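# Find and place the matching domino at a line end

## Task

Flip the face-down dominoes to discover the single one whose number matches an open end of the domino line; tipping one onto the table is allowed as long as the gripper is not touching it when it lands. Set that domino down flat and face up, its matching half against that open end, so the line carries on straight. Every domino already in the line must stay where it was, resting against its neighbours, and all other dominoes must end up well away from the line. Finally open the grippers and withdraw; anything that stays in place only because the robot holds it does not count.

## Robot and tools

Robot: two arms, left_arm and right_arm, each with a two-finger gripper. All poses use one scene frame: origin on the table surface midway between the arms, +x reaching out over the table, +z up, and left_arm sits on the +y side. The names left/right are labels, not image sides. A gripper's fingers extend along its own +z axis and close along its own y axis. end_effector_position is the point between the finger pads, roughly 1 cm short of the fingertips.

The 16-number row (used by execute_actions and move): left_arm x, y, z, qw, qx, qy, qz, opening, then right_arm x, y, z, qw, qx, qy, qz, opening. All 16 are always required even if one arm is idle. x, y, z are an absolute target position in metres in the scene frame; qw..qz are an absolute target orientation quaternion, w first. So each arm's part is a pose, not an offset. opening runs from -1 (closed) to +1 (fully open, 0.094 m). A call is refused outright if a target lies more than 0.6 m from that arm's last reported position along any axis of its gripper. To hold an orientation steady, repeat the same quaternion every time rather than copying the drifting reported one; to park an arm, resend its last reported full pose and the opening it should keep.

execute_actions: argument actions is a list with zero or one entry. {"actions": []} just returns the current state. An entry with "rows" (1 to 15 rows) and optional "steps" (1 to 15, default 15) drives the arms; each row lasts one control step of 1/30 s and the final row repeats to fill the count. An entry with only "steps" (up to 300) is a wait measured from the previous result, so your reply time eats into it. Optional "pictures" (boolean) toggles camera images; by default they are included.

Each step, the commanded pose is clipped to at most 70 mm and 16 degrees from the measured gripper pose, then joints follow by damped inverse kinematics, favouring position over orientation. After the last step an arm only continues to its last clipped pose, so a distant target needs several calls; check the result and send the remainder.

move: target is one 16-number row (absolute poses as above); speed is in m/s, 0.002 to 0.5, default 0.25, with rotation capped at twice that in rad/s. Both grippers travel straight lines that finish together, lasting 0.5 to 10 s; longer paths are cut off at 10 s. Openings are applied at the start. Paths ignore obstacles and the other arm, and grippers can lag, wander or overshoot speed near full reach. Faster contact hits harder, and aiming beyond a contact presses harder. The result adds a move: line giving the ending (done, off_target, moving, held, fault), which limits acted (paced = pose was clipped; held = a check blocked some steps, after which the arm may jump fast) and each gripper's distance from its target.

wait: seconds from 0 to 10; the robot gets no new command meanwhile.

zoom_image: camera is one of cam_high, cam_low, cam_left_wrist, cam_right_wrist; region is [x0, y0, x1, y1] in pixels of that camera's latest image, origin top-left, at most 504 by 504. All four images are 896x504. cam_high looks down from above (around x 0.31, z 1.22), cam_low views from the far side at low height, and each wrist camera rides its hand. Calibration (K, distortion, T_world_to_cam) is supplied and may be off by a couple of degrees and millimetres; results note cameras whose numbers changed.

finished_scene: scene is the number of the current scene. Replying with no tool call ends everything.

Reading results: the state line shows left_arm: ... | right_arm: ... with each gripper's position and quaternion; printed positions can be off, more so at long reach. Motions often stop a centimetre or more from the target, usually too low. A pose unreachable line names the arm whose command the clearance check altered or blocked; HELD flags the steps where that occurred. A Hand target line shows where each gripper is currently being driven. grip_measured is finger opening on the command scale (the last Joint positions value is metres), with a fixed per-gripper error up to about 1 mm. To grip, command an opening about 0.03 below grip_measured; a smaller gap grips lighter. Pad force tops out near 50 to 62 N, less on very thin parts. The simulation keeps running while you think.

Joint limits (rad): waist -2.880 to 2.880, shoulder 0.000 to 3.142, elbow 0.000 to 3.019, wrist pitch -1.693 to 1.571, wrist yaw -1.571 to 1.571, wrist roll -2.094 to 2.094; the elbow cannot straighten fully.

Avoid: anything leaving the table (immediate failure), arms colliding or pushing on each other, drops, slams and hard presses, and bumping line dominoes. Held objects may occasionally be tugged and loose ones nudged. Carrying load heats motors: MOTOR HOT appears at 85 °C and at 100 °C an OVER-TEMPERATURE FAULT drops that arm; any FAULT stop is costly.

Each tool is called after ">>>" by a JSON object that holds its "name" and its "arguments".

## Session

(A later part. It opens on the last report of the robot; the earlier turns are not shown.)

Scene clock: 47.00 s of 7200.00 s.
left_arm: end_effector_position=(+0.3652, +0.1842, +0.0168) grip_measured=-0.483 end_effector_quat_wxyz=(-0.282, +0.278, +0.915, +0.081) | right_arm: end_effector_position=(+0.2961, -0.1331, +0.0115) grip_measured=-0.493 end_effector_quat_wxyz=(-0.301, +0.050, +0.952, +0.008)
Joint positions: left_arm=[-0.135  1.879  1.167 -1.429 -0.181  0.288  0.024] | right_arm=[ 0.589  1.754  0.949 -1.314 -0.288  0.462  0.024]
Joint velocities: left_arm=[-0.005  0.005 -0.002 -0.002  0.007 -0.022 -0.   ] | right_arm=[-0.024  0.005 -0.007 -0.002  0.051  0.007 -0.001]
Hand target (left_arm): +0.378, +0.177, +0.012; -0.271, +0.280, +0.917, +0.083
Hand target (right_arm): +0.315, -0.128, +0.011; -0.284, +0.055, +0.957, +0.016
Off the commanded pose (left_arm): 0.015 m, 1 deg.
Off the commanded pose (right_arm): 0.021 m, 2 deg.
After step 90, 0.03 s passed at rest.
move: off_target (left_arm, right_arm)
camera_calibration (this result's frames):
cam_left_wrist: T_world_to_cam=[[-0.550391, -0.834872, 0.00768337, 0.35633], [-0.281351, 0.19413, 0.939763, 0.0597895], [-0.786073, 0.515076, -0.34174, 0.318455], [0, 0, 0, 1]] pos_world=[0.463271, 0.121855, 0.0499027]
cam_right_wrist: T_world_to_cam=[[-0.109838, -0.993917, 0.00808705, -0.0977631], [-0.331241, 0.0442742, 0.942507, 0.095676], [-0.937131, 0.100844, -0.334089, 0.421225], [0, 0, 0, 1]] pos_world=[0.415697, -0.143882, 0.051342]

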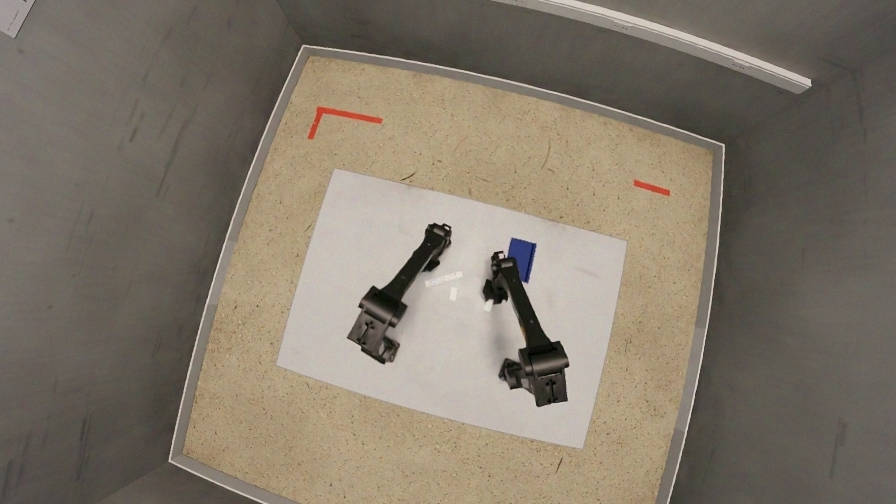

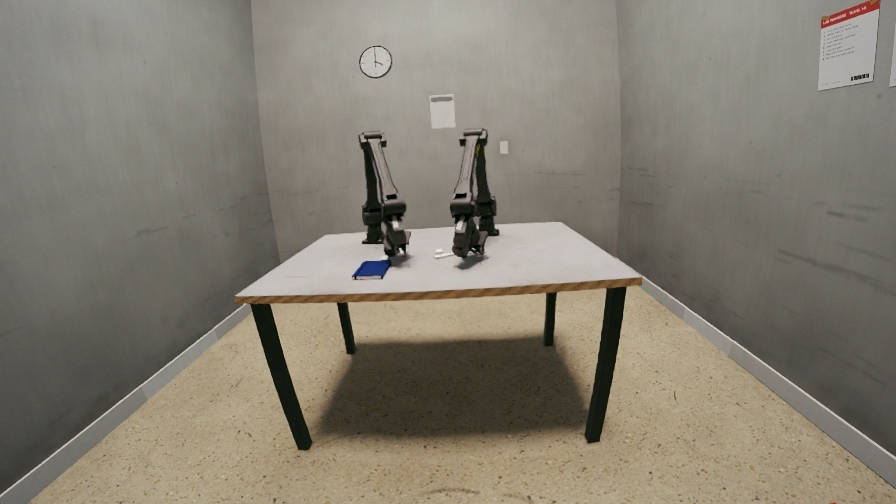

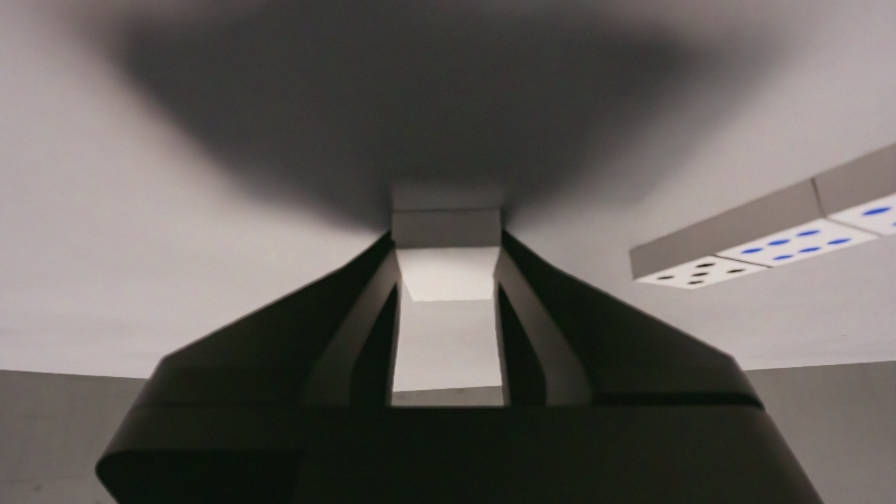

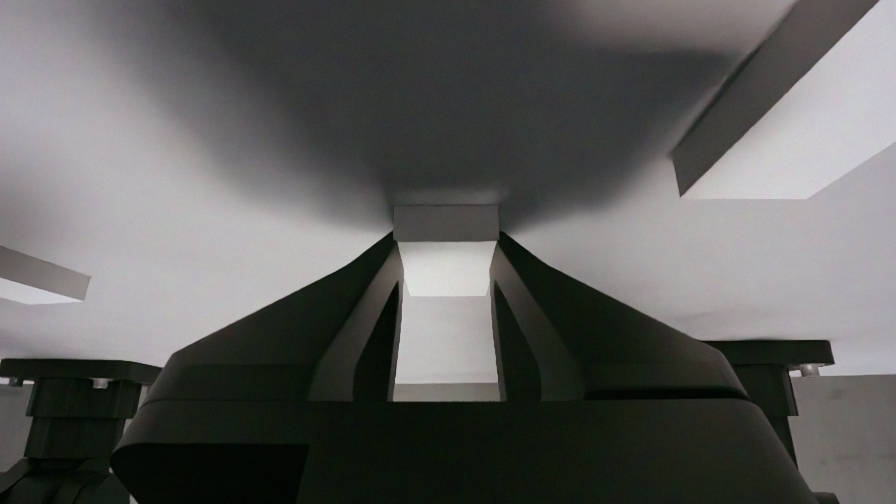

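>>> {"name": "move", "arguments": {"target": [0.38,0.177,0.09,-0.2716,0.2804,0.9169,0.083,-0.54, 0.316,-0.128,0.09,-0.2835,0.0544,0.9573,0.0161,-0.54], "speed": 0.12}}

>>> {"name": "move", "arguments": {"target": [0.53,0.30,0.09,0.6012,-0.0348,0.7978,0.0262,-0.54, 0.55,-0.085,0.09,0.5927,-0.1386,0.7865,0.1045,-0.54], "speed": 0.25}}

>>> {"name": "zoom_image", "arguments": {"camera": "cam_low", "region": [360, 200, 560, 290]}}

Scene clock: 56.53 s of 7200.00 s.
left_arm: end_effector_position=(+0.3663, +0.1839, +0.0747) grip_measured=-0.483 end_effector_quat_wxyz=(-0.289, +0.278, +0.912, +0.081) | right_arm: end_effector_position=(+0.3038, -0.1295, +0.0754) grip_measured=-0.493 end_effector_quat_wxyz=(-0.297, +0.050, +0.954, +0.010)
Joint positions: left_arm=[-0.135  1.8    1.227 -1.584 -0.181  0.288  0.024] | right_arm=[ 0.589  1.647  1.025 -1.486 -0.288  0.462  0.024]
Joint velocities: left_arm=[-0.005 -0.015  0.002  0.007 -0.022 -0.081  0.   ] | right_arm=[-0.005 -0.015  0.017 -0.012  0.007  0.037 -0.001]
Hand target (left_arm): +0.379, +0.177, +0.090; -0.272, +0.280, +0.917, +0.083
Hand target (right_arm): +0.317, -0.127, +0.089; -0.283, +0.055, +0.957, +0.016
Off the commanded pose (left_arm): 0.022 m, 2 deg.
Off the commanded pose (right_arm): 0.019 m, 2 deg.
After step 90, 5.47 s passed at rest.
move: off_target (left_arm, right_arm)
camera_calibration (this result's frames):
cam_left_wrist: T_world_to_cam=[[-0.550236, -0.834911, 0.0127963, 0.355842], [-0.267071, 0.190488, 0.944663, 0.000803382], [-0.791147, 0.51637, -0.327794, 0.339886], [0, 0, 0, 1]] pos_world=[0.464912, 0.121437, 0.1061]
cam_right_wrist: T_world_to_cam=[[-0.109889, -0.993941, 0.00252068, -0.0934175], [-0.340343, 0.0400105, 0.93945, 0.0403222], [-0.933858, 0.102377, -0.342677, 0.449262], [0, 0, 0, 1]] pos_world=[0.423005, -0.140459, 0.116307]

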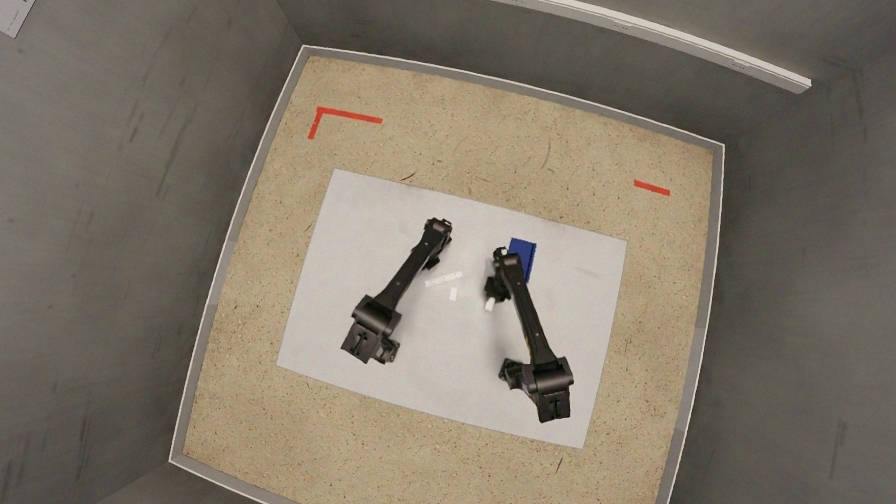

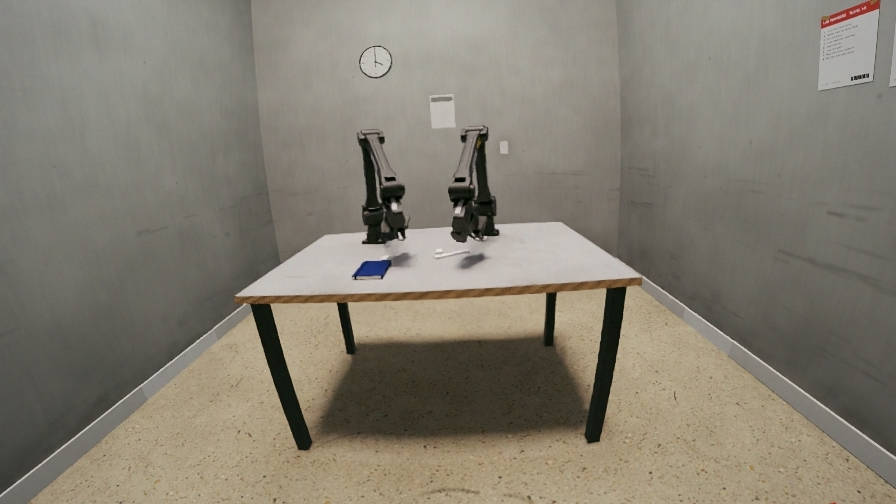

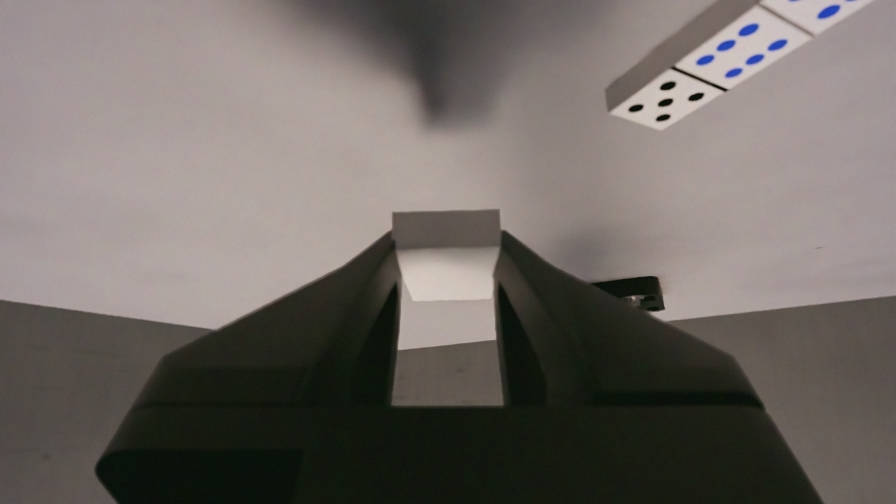

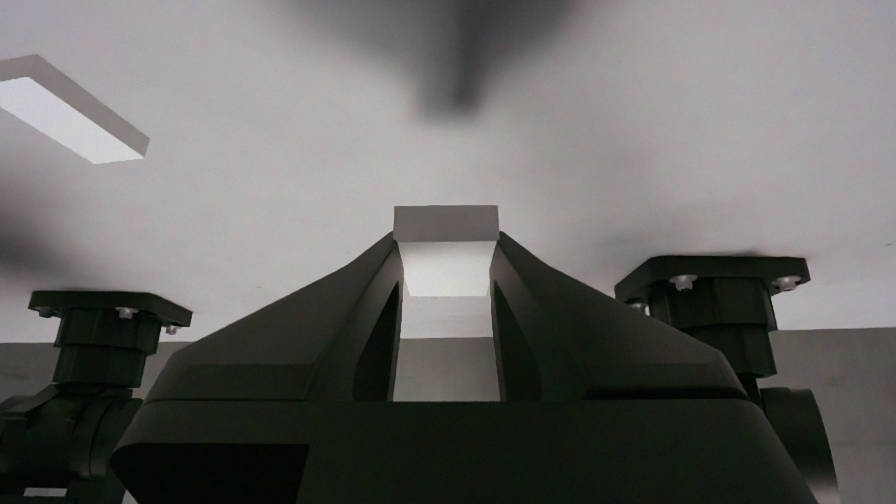

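Scene clock: 61.03 s of 7200.00 s.
left_arm: end_effector_position=(+0.5308, +0.2955, +0.0942) grip_measured=-0.483 end_effector_quat_wxyz=(+0.598, -0.034, +0.800, +0.038) | right_arm: end_effector_position=(+0.5461, -0.0797, +0.0735) grip_measured=-0.494 end_effector_quat_wxyz=(+0.580, -0.135, +0.797, +0.099)
Joint positions: left_arm=[ 0.212  1.636  0.537  0.813 -0.009  0.018  0.024] | right_arm=[0.609 1.729 0.606 0.807 0.115 0.04  0.024]
Joint velocities: left_arm=[-0.005  0.005 -0.012 -0.002  0.022 -0.022  0.001] | right_arm=[ 0.005 -0.005 -0.012 -0.002 -0.037 -0.051 -0.   ]
Hand target (left_arm): +0.528, +0.300, +0.091; +0.601, -0.042, +0.797, +0.039
Hand target (right_arm): +0.551, -0.082, +0.081; +0.593, -0.135, +0.788, +0.098
Off the commanded pose (left_arm): 0.006 m, 1 deg.
Off the commanded pose (right_arm): 0.018 m, 2 deg.
move: off_target (right_arm)
camera_calibration (this result's frames):
cam_left_wrist: T_world_to_cam=[[0.0992358, -0.994956, -0.0146448, 0.244439], [-0.788434, -0.0696418, -0.611164, 0.505175], [0.607062, 0.0721958, -0.791368, -0.14848], [0, 0, 0, 1]] pos_world=[0.464177, 0.289107, 0.194822]
cam_right_wrist: T_world_to_cam=[[0.339399, -0.940601, -0.00882714, -0.257558], [-0.756469, -0.267357, -0.596888, 0.438264], [0.559073, 0.209261, -0.802276, -0.103233], [0, 0, 0, 1]] pos_world=[0.476663, -0.103484, 0.176499]

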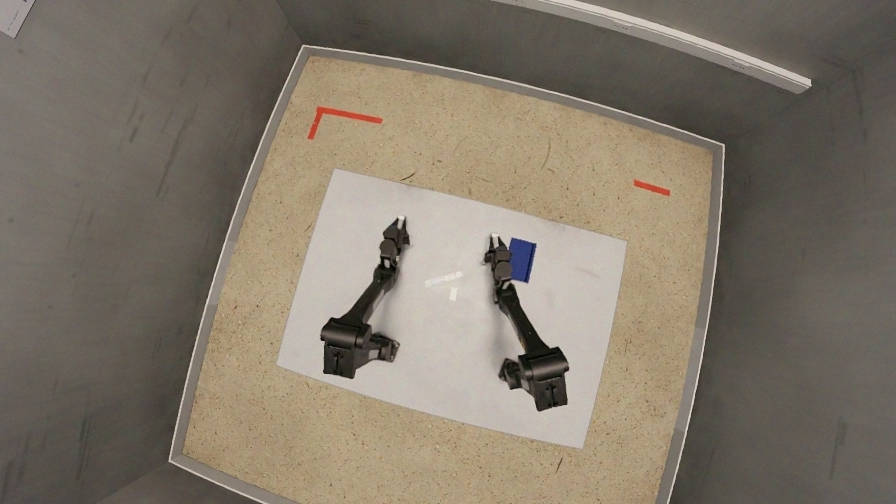

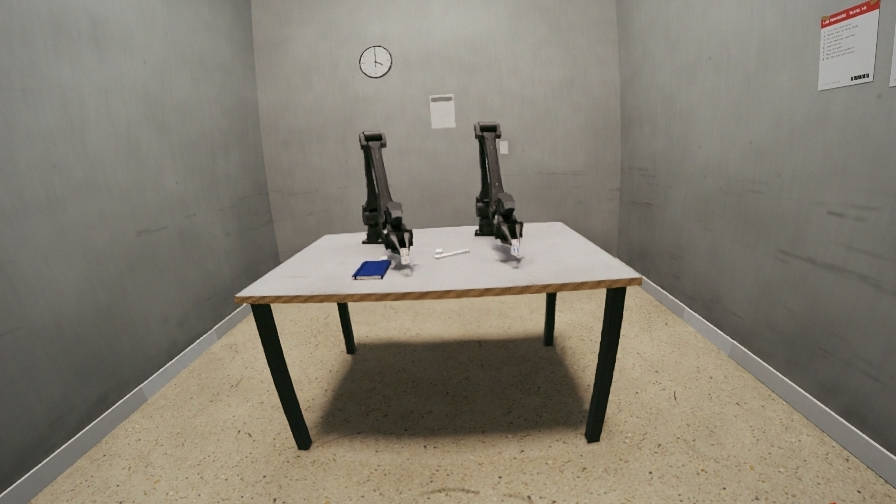

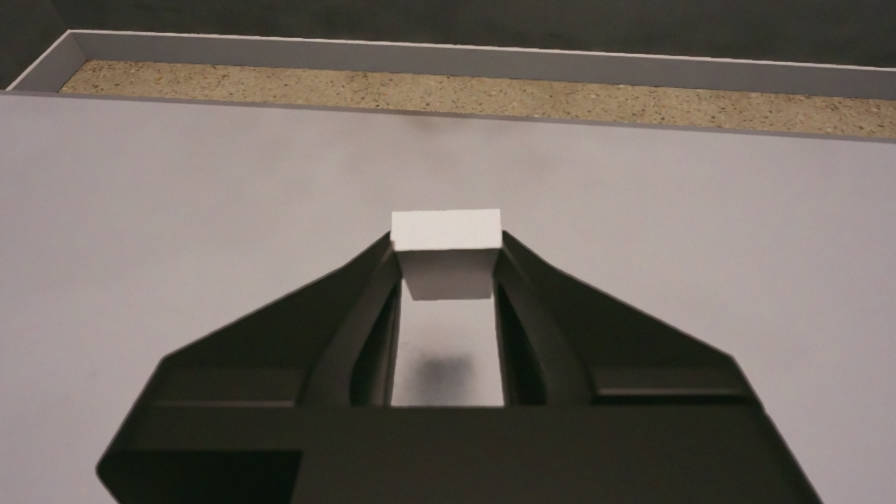

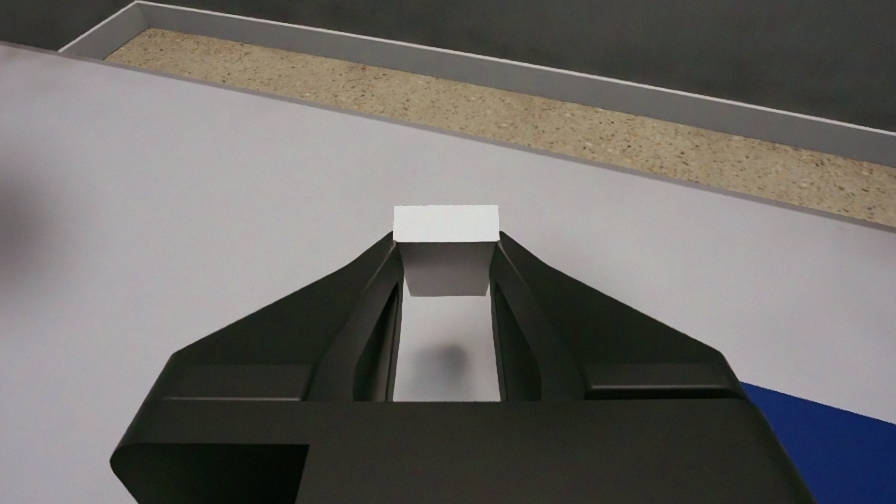

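Region (360, 200, 560, 290) of cam_low's 896x504 image, scaled by 2.520, with more detail than that image has; it fills the top 227 rows of this view, and the rest is white.

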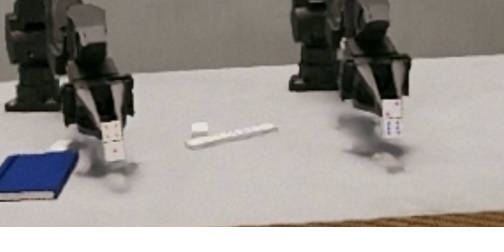

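>>> {"name": "execute_actions", "arguments": {"actions": []}}

Scene clock: 70.23 s of 7200.00 s.
left_arm: end_effector_position=(+0.5308, +0.2955, +0.0942) grip_measured=-0.483 end_effector_quat_wxyz=(+0.598, -0.035, +0.800, +0.038) | right_arm: end_effector_position=(+0.5461, -0.0797, +0.0735) grip_measured=-0.494 end_effector_quat_wxyz=(+0.580, -0.135, +0.797, +0.099)
Joint positions: left_arm=[ 0.212  1.636  0.537  0.813 -0.009  0.017  0.024] | right_arm=[0.609 1.729 0.606 0.807 0.115 0.038 0.024]
Joint velocities: left_arm=[-0.024  0.005  0.007 -0.017 -0.066 -0.051 -0.001] | right_arm=[-0.005  0.005 -0.012  0.002 -0.022 -0.007 -0.   ]
Hand target (left_arm): +0.528, +0.300, +0.091; +0.601, -0.042, +0.797, +0.039
Hand target (right_arm): +0.551, -0.082, +0.081; +0.593, -0.135, +0.788, +0.098
Off the commanded pose (left_arm): 0.006 m, 1 deg.
Off the commanded pose (right_arm): 0.018 m, 2 deg.
Steps of this call (steps 1 to 90: nothing new was sent; then 6.20 s passed at rest). Readings (end_effector_position):
1: left_arm (+0.5308, +0.2955, +0.0942) | right_arm (+0.5461, -0.0797, +0.0735)
2: left_arm (+0.5308, +0.2955, +0.0942) | right_arm (+0.5461, -0.0797, +0.0735)
4: left_arm (+0.5308, +0.2955, +0.0942) | right_arm (+0.5461, -0.0797, +0.0735)
8: left_arm (+0.5308, +0.2955, +0.0942) | right_arm (+0.5461, -0.0797, +0.0735)
90: the state above
camera_calibration (this result's frames):
cam_left_wrist: T_world_to_cam=[[0.0995588, -0.994939, -0.013547, 0.24416], [-0.78834, -0.0705636, -0.61118, 0.505399], [0.607131, 0.0715279, -0.791376, -0.148319], [0, 0, 0, 1]] pos_world=[0.464167, 0.289196, 0.194822]
cam_right_wrist: T_world_to_cam=[[0.339845, -0.940453, -0.00737558, -0.257896], [-0.756056, -0.26853, -0.596884, 0.437945], [0.559361, 0.208424, -0.802294, -0.103456], [0, 0, 0, 1]] pos_world=[0.476625, -0.103375, 0.176498]

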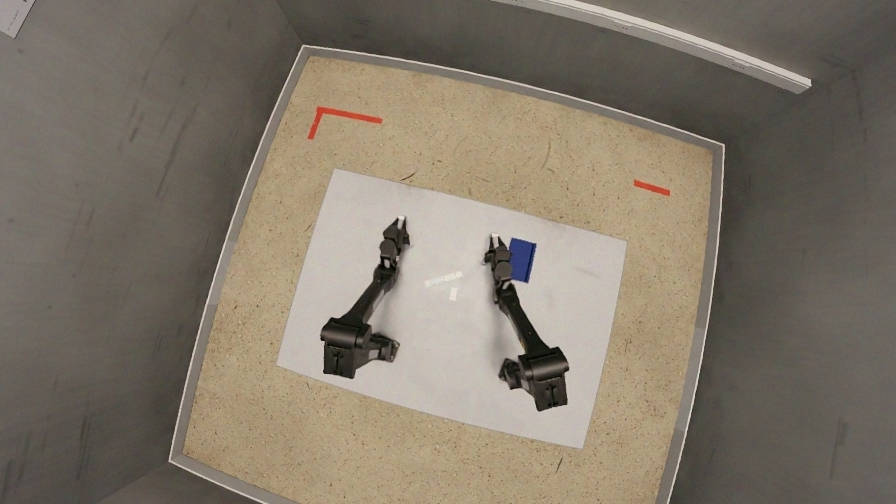

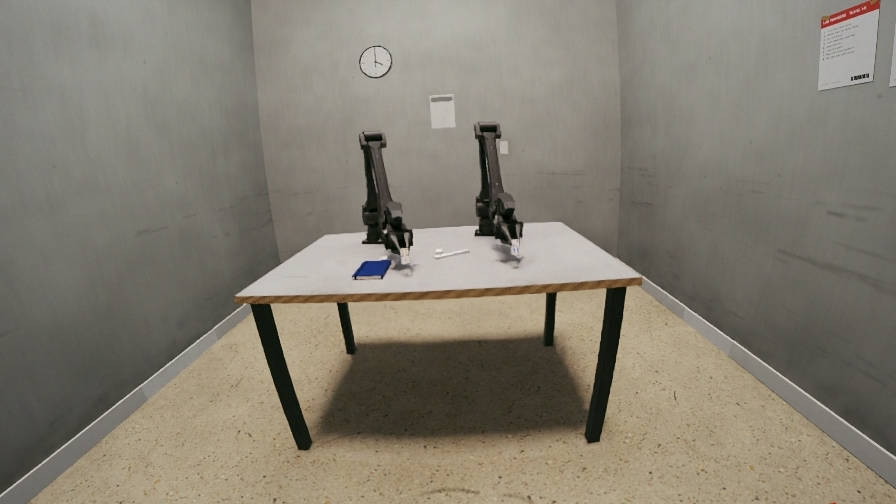

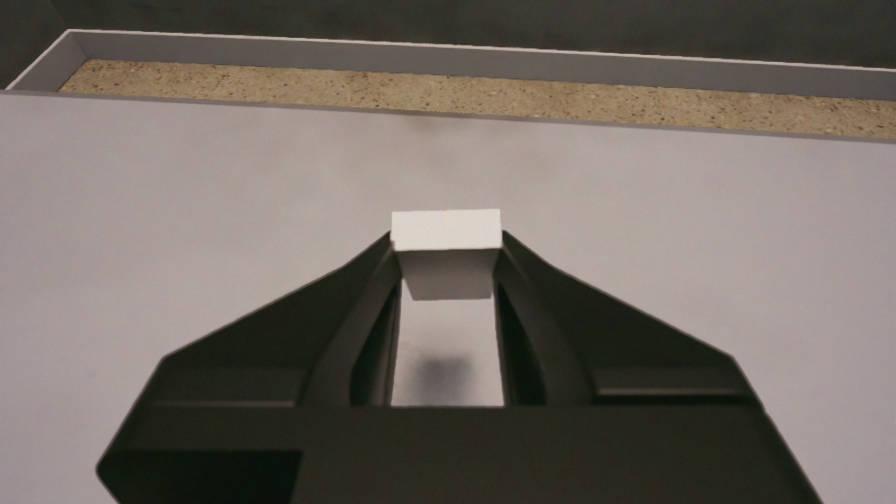

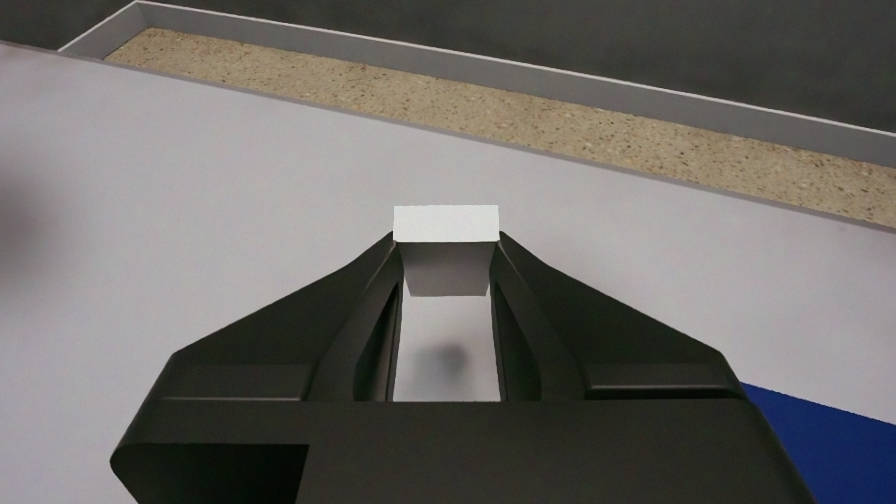

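>>> {"name": "move", "arguments": {"target": [0.53,0.30,0.055,0.6012,-0.0348,0.7978,0.0262,-0.54,0.55,-0.085,0.055,0.5927,-0.1386,0.7865,0.1045,-0.54], "speed": 0.05}}

>>> {"name": "zoom_image", "arguments": {"camera": "cam_low", "region": [380,230,540,290]}}

Scene clock: 77.93 s of 7200.00 s.
left_arm: end_effector_position=(+0.5327, +0.2966, +0.0582) grip_measured=-0.483 end_effector_quat_wxyz=(+0.598, -0.030, +0.800, +0.028) | right_arm: end_effector_position=(+0.5490, -0.0806, +0.0548) grip_measured=-0.494 end_effector_quat_wxyz=(+0.586, -0.137, +0.792, +0.108)
Joint positions: left_arm=[0.225 1.77  0.537 0.946 0.027 0.017 0.024] | right_arm=[0.597 1.807 0.606 0.904 0.089 0.037 0.024]
Joint velocities: left_arm=[-0.005 -0.015 -0.012  0.007  0.022 -0.081 -0.   ] | right_arm=[-0.005  0.005  0.002  0.022 -0.022 -0.007 -0.001]
Hand target (left_arm): +0.530, +0.300, +0.055; +0.601, -0.035, +0.798, +0.026
Hand target (right_arm): +0.550, -0.085, +0.056; +0.593, -0.138, +0.787, +0.105
Off the commanded pose (left_arm): 0.005 m, 1 deg.
Off the commanded pose (right_arm): 0.005 m, 1 deg.
After step 90, 3.57 s passed at rest.
move: done
camera_calibration (this result's frames):
cam_left_wrist: T_world_to_cam=[[0.0789668, -0.996871, -0.00352359, 0.255551], [-0.78929, -0.0603635, -0.611047, 0.482489], [0.608922, 0.0510335, -0.791587, -0.172833], [0, 0, 0, 1]] pos_world=[0.465886, 0.292697, 0.158911]
cam_right_wrist: T_world_to_cam=[[0.352333, -0.935734, -0.0162634, -0.265825], [-0.744278, -0.269624, -0.611026, 0.422896], [0.567373, 0.227389, -0.791443, -0.123401], [0, 0, 0, 1]] pos_world=[0.478426, -0.106659, 0.156413]

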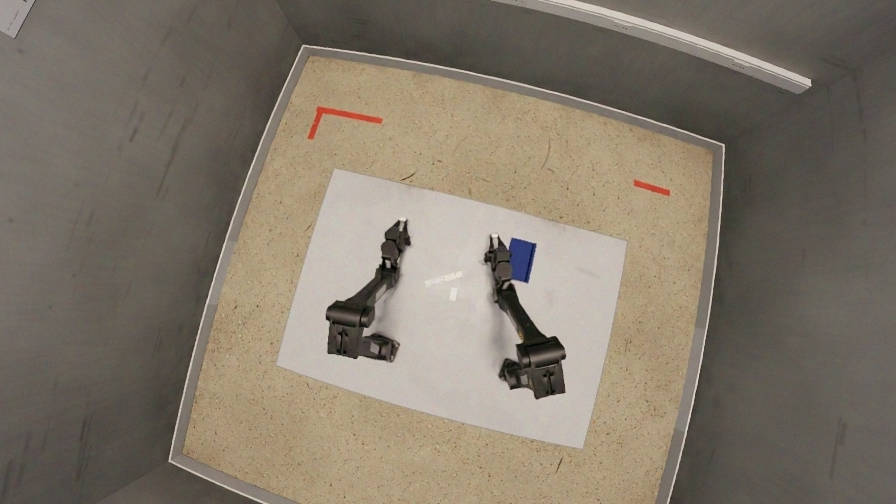

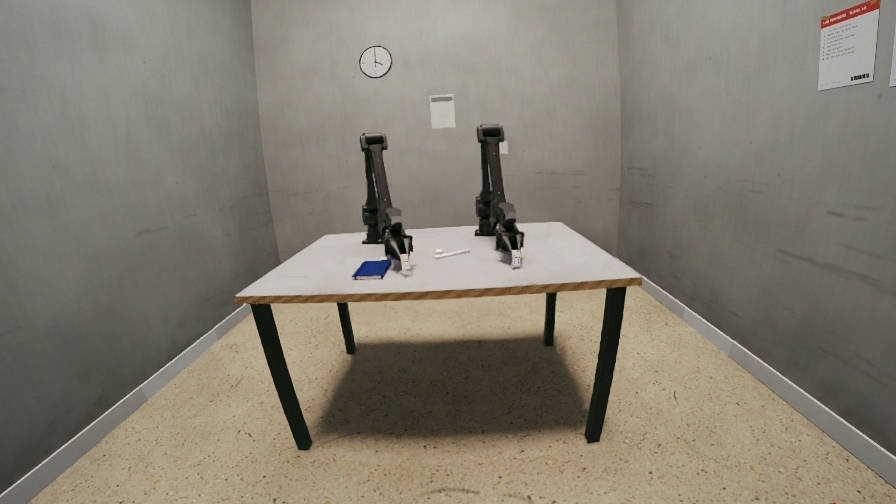

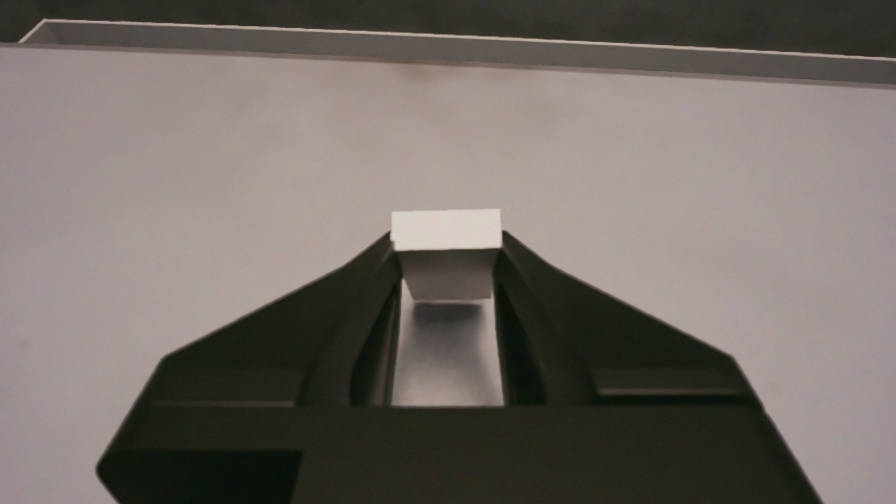

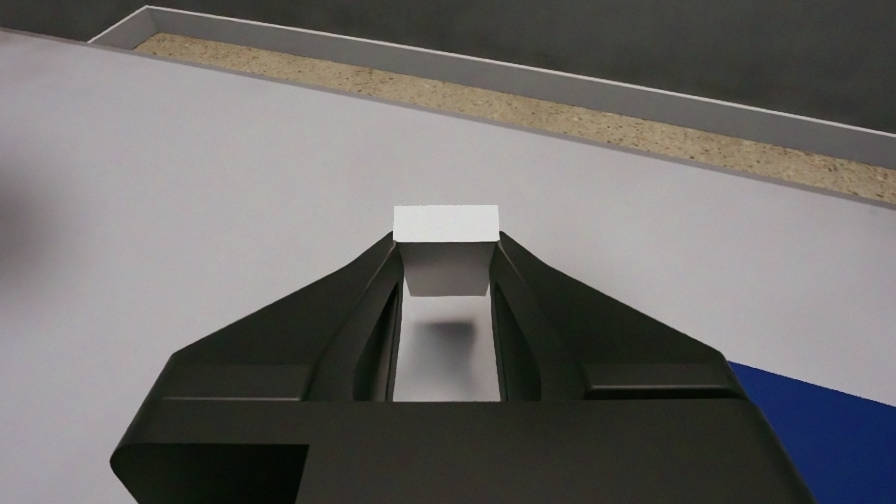

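Region (380, 230, 540, 290) of cam_low's 896x504 image, scaled by 3.150, with more detail than that image has; it fills the top 189 rows of this view, and the rest is white.

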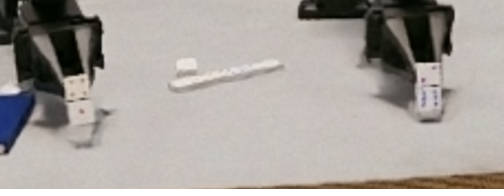

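>>> {"name": "move", "arguments": {"target": [0.53,0.30,0.052,0.6012,-0.0348,0.7978,0.0262,-0.54,0.55,-0.085,0.042,0.5927,-0.1386,0.7865,0.1045,-0.54], "speed": 0.02}}

Scene clock: 81.30 s of 7200.00 s.
left_arm: end_effector_position=(+0.5329, +0.2967, +0.0571) grip_measured=-0.483 end_effector_quat_wxyz=(+0.600, -0.030, +0.799, +0.028) | right_arm: end_effector_position=(+0.5485, -0.0808, +0.0413) grip_measured=-0.494 end_effector_quat_wxyz=(+0.585, -0.138, +0.792, +0.107)
Joint positions: left_arm=[0.225 1.778 0.537 0.959 0.027 0.017 0.024] | right_arm=[0.597 1.852 0.606 0.948 0.089 0.037 0.024]
Joint velocities: left_arm=[-0.005  0.015 -0.002  0.007 -0.007  0.007  0.001] | right_arm=[-0.005 -0.005  0.017  0.022 -0.007 -0.022  0.001]
Hand target (left_arm): +0.530, +0.300, +0.052; +0.601, -0.035, +0.798, +0.026
Hand target (right_arm): +0.550, -0.085, +0.042; +0.592, -0.138, +0.787, +0.104
Off the commanded pose (left_arm): 0.007 m, 1 deg.
Off the commanded pose (right_arm): 0.004 m, 1 deg.
move: done
camera_calibration (this result's frames):
cam_left_wrist: T_world_to_cam=[[0.0789818, -0.996869, -0.00365658, 0.255554], [-0.786735, -0.0600793, -0.614361, 0.48073], [0.612218, 0.0514001, -0.789017, -0.175922], [0, 0, 0, 1]] pos_world=[0.465725, 0.292679, 0.15747]
cam_right_wrist: T_world_to_cam=[[0.352523, -0.935676, -0.0154029, -0.266228], [-0.744904, -0.270609, -0.609827, 0.414458], [0.566432, 0.226452, -0.792385, -0.13319], [0, 0, 0, 1]] pos_world=[0.478026, -0.106786, 0.143109]

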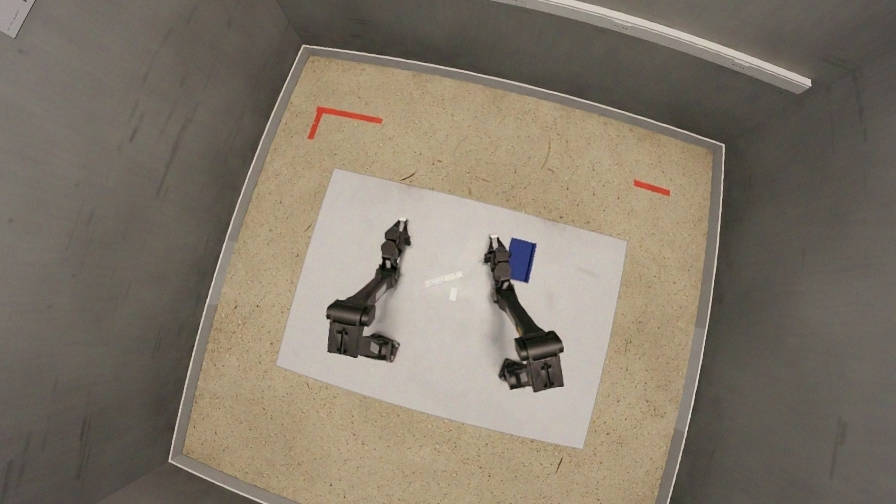

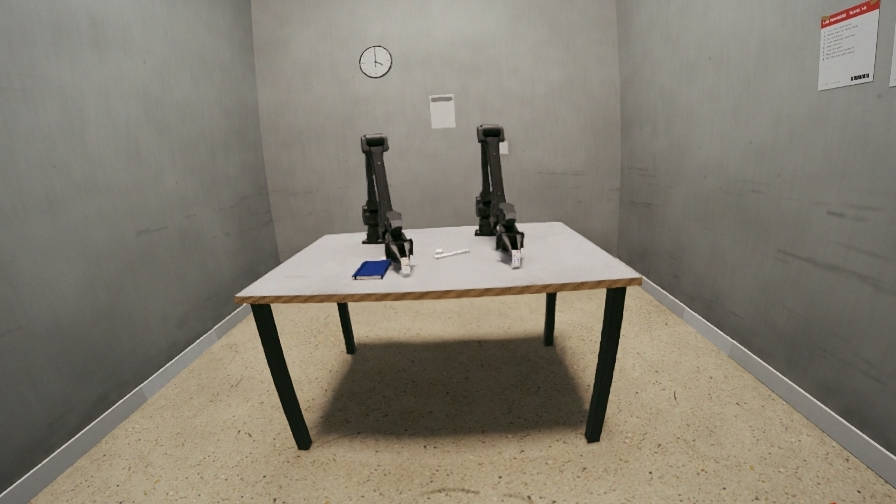

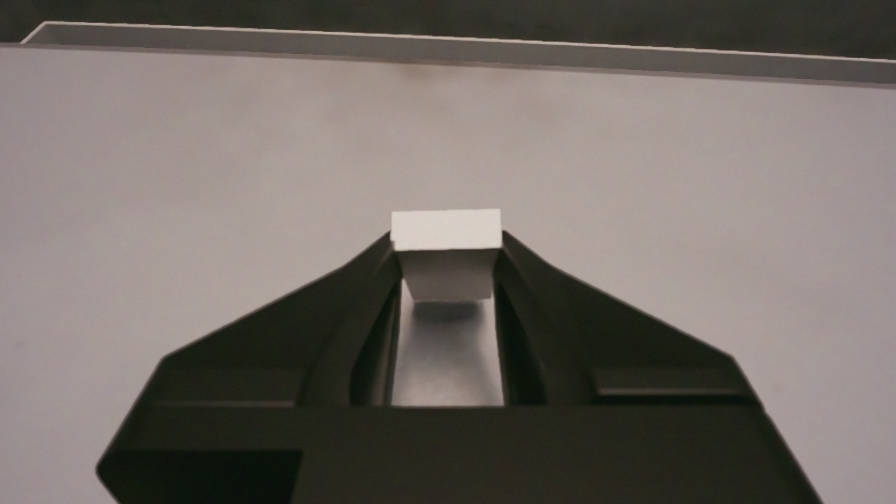

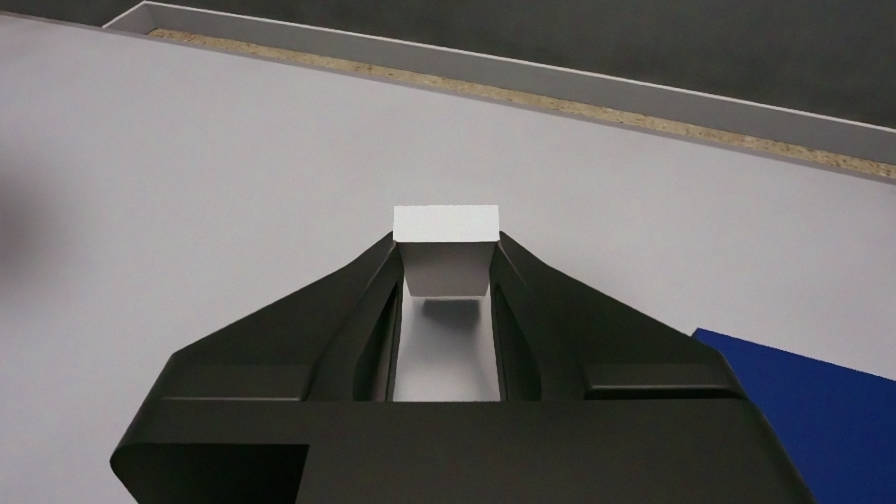

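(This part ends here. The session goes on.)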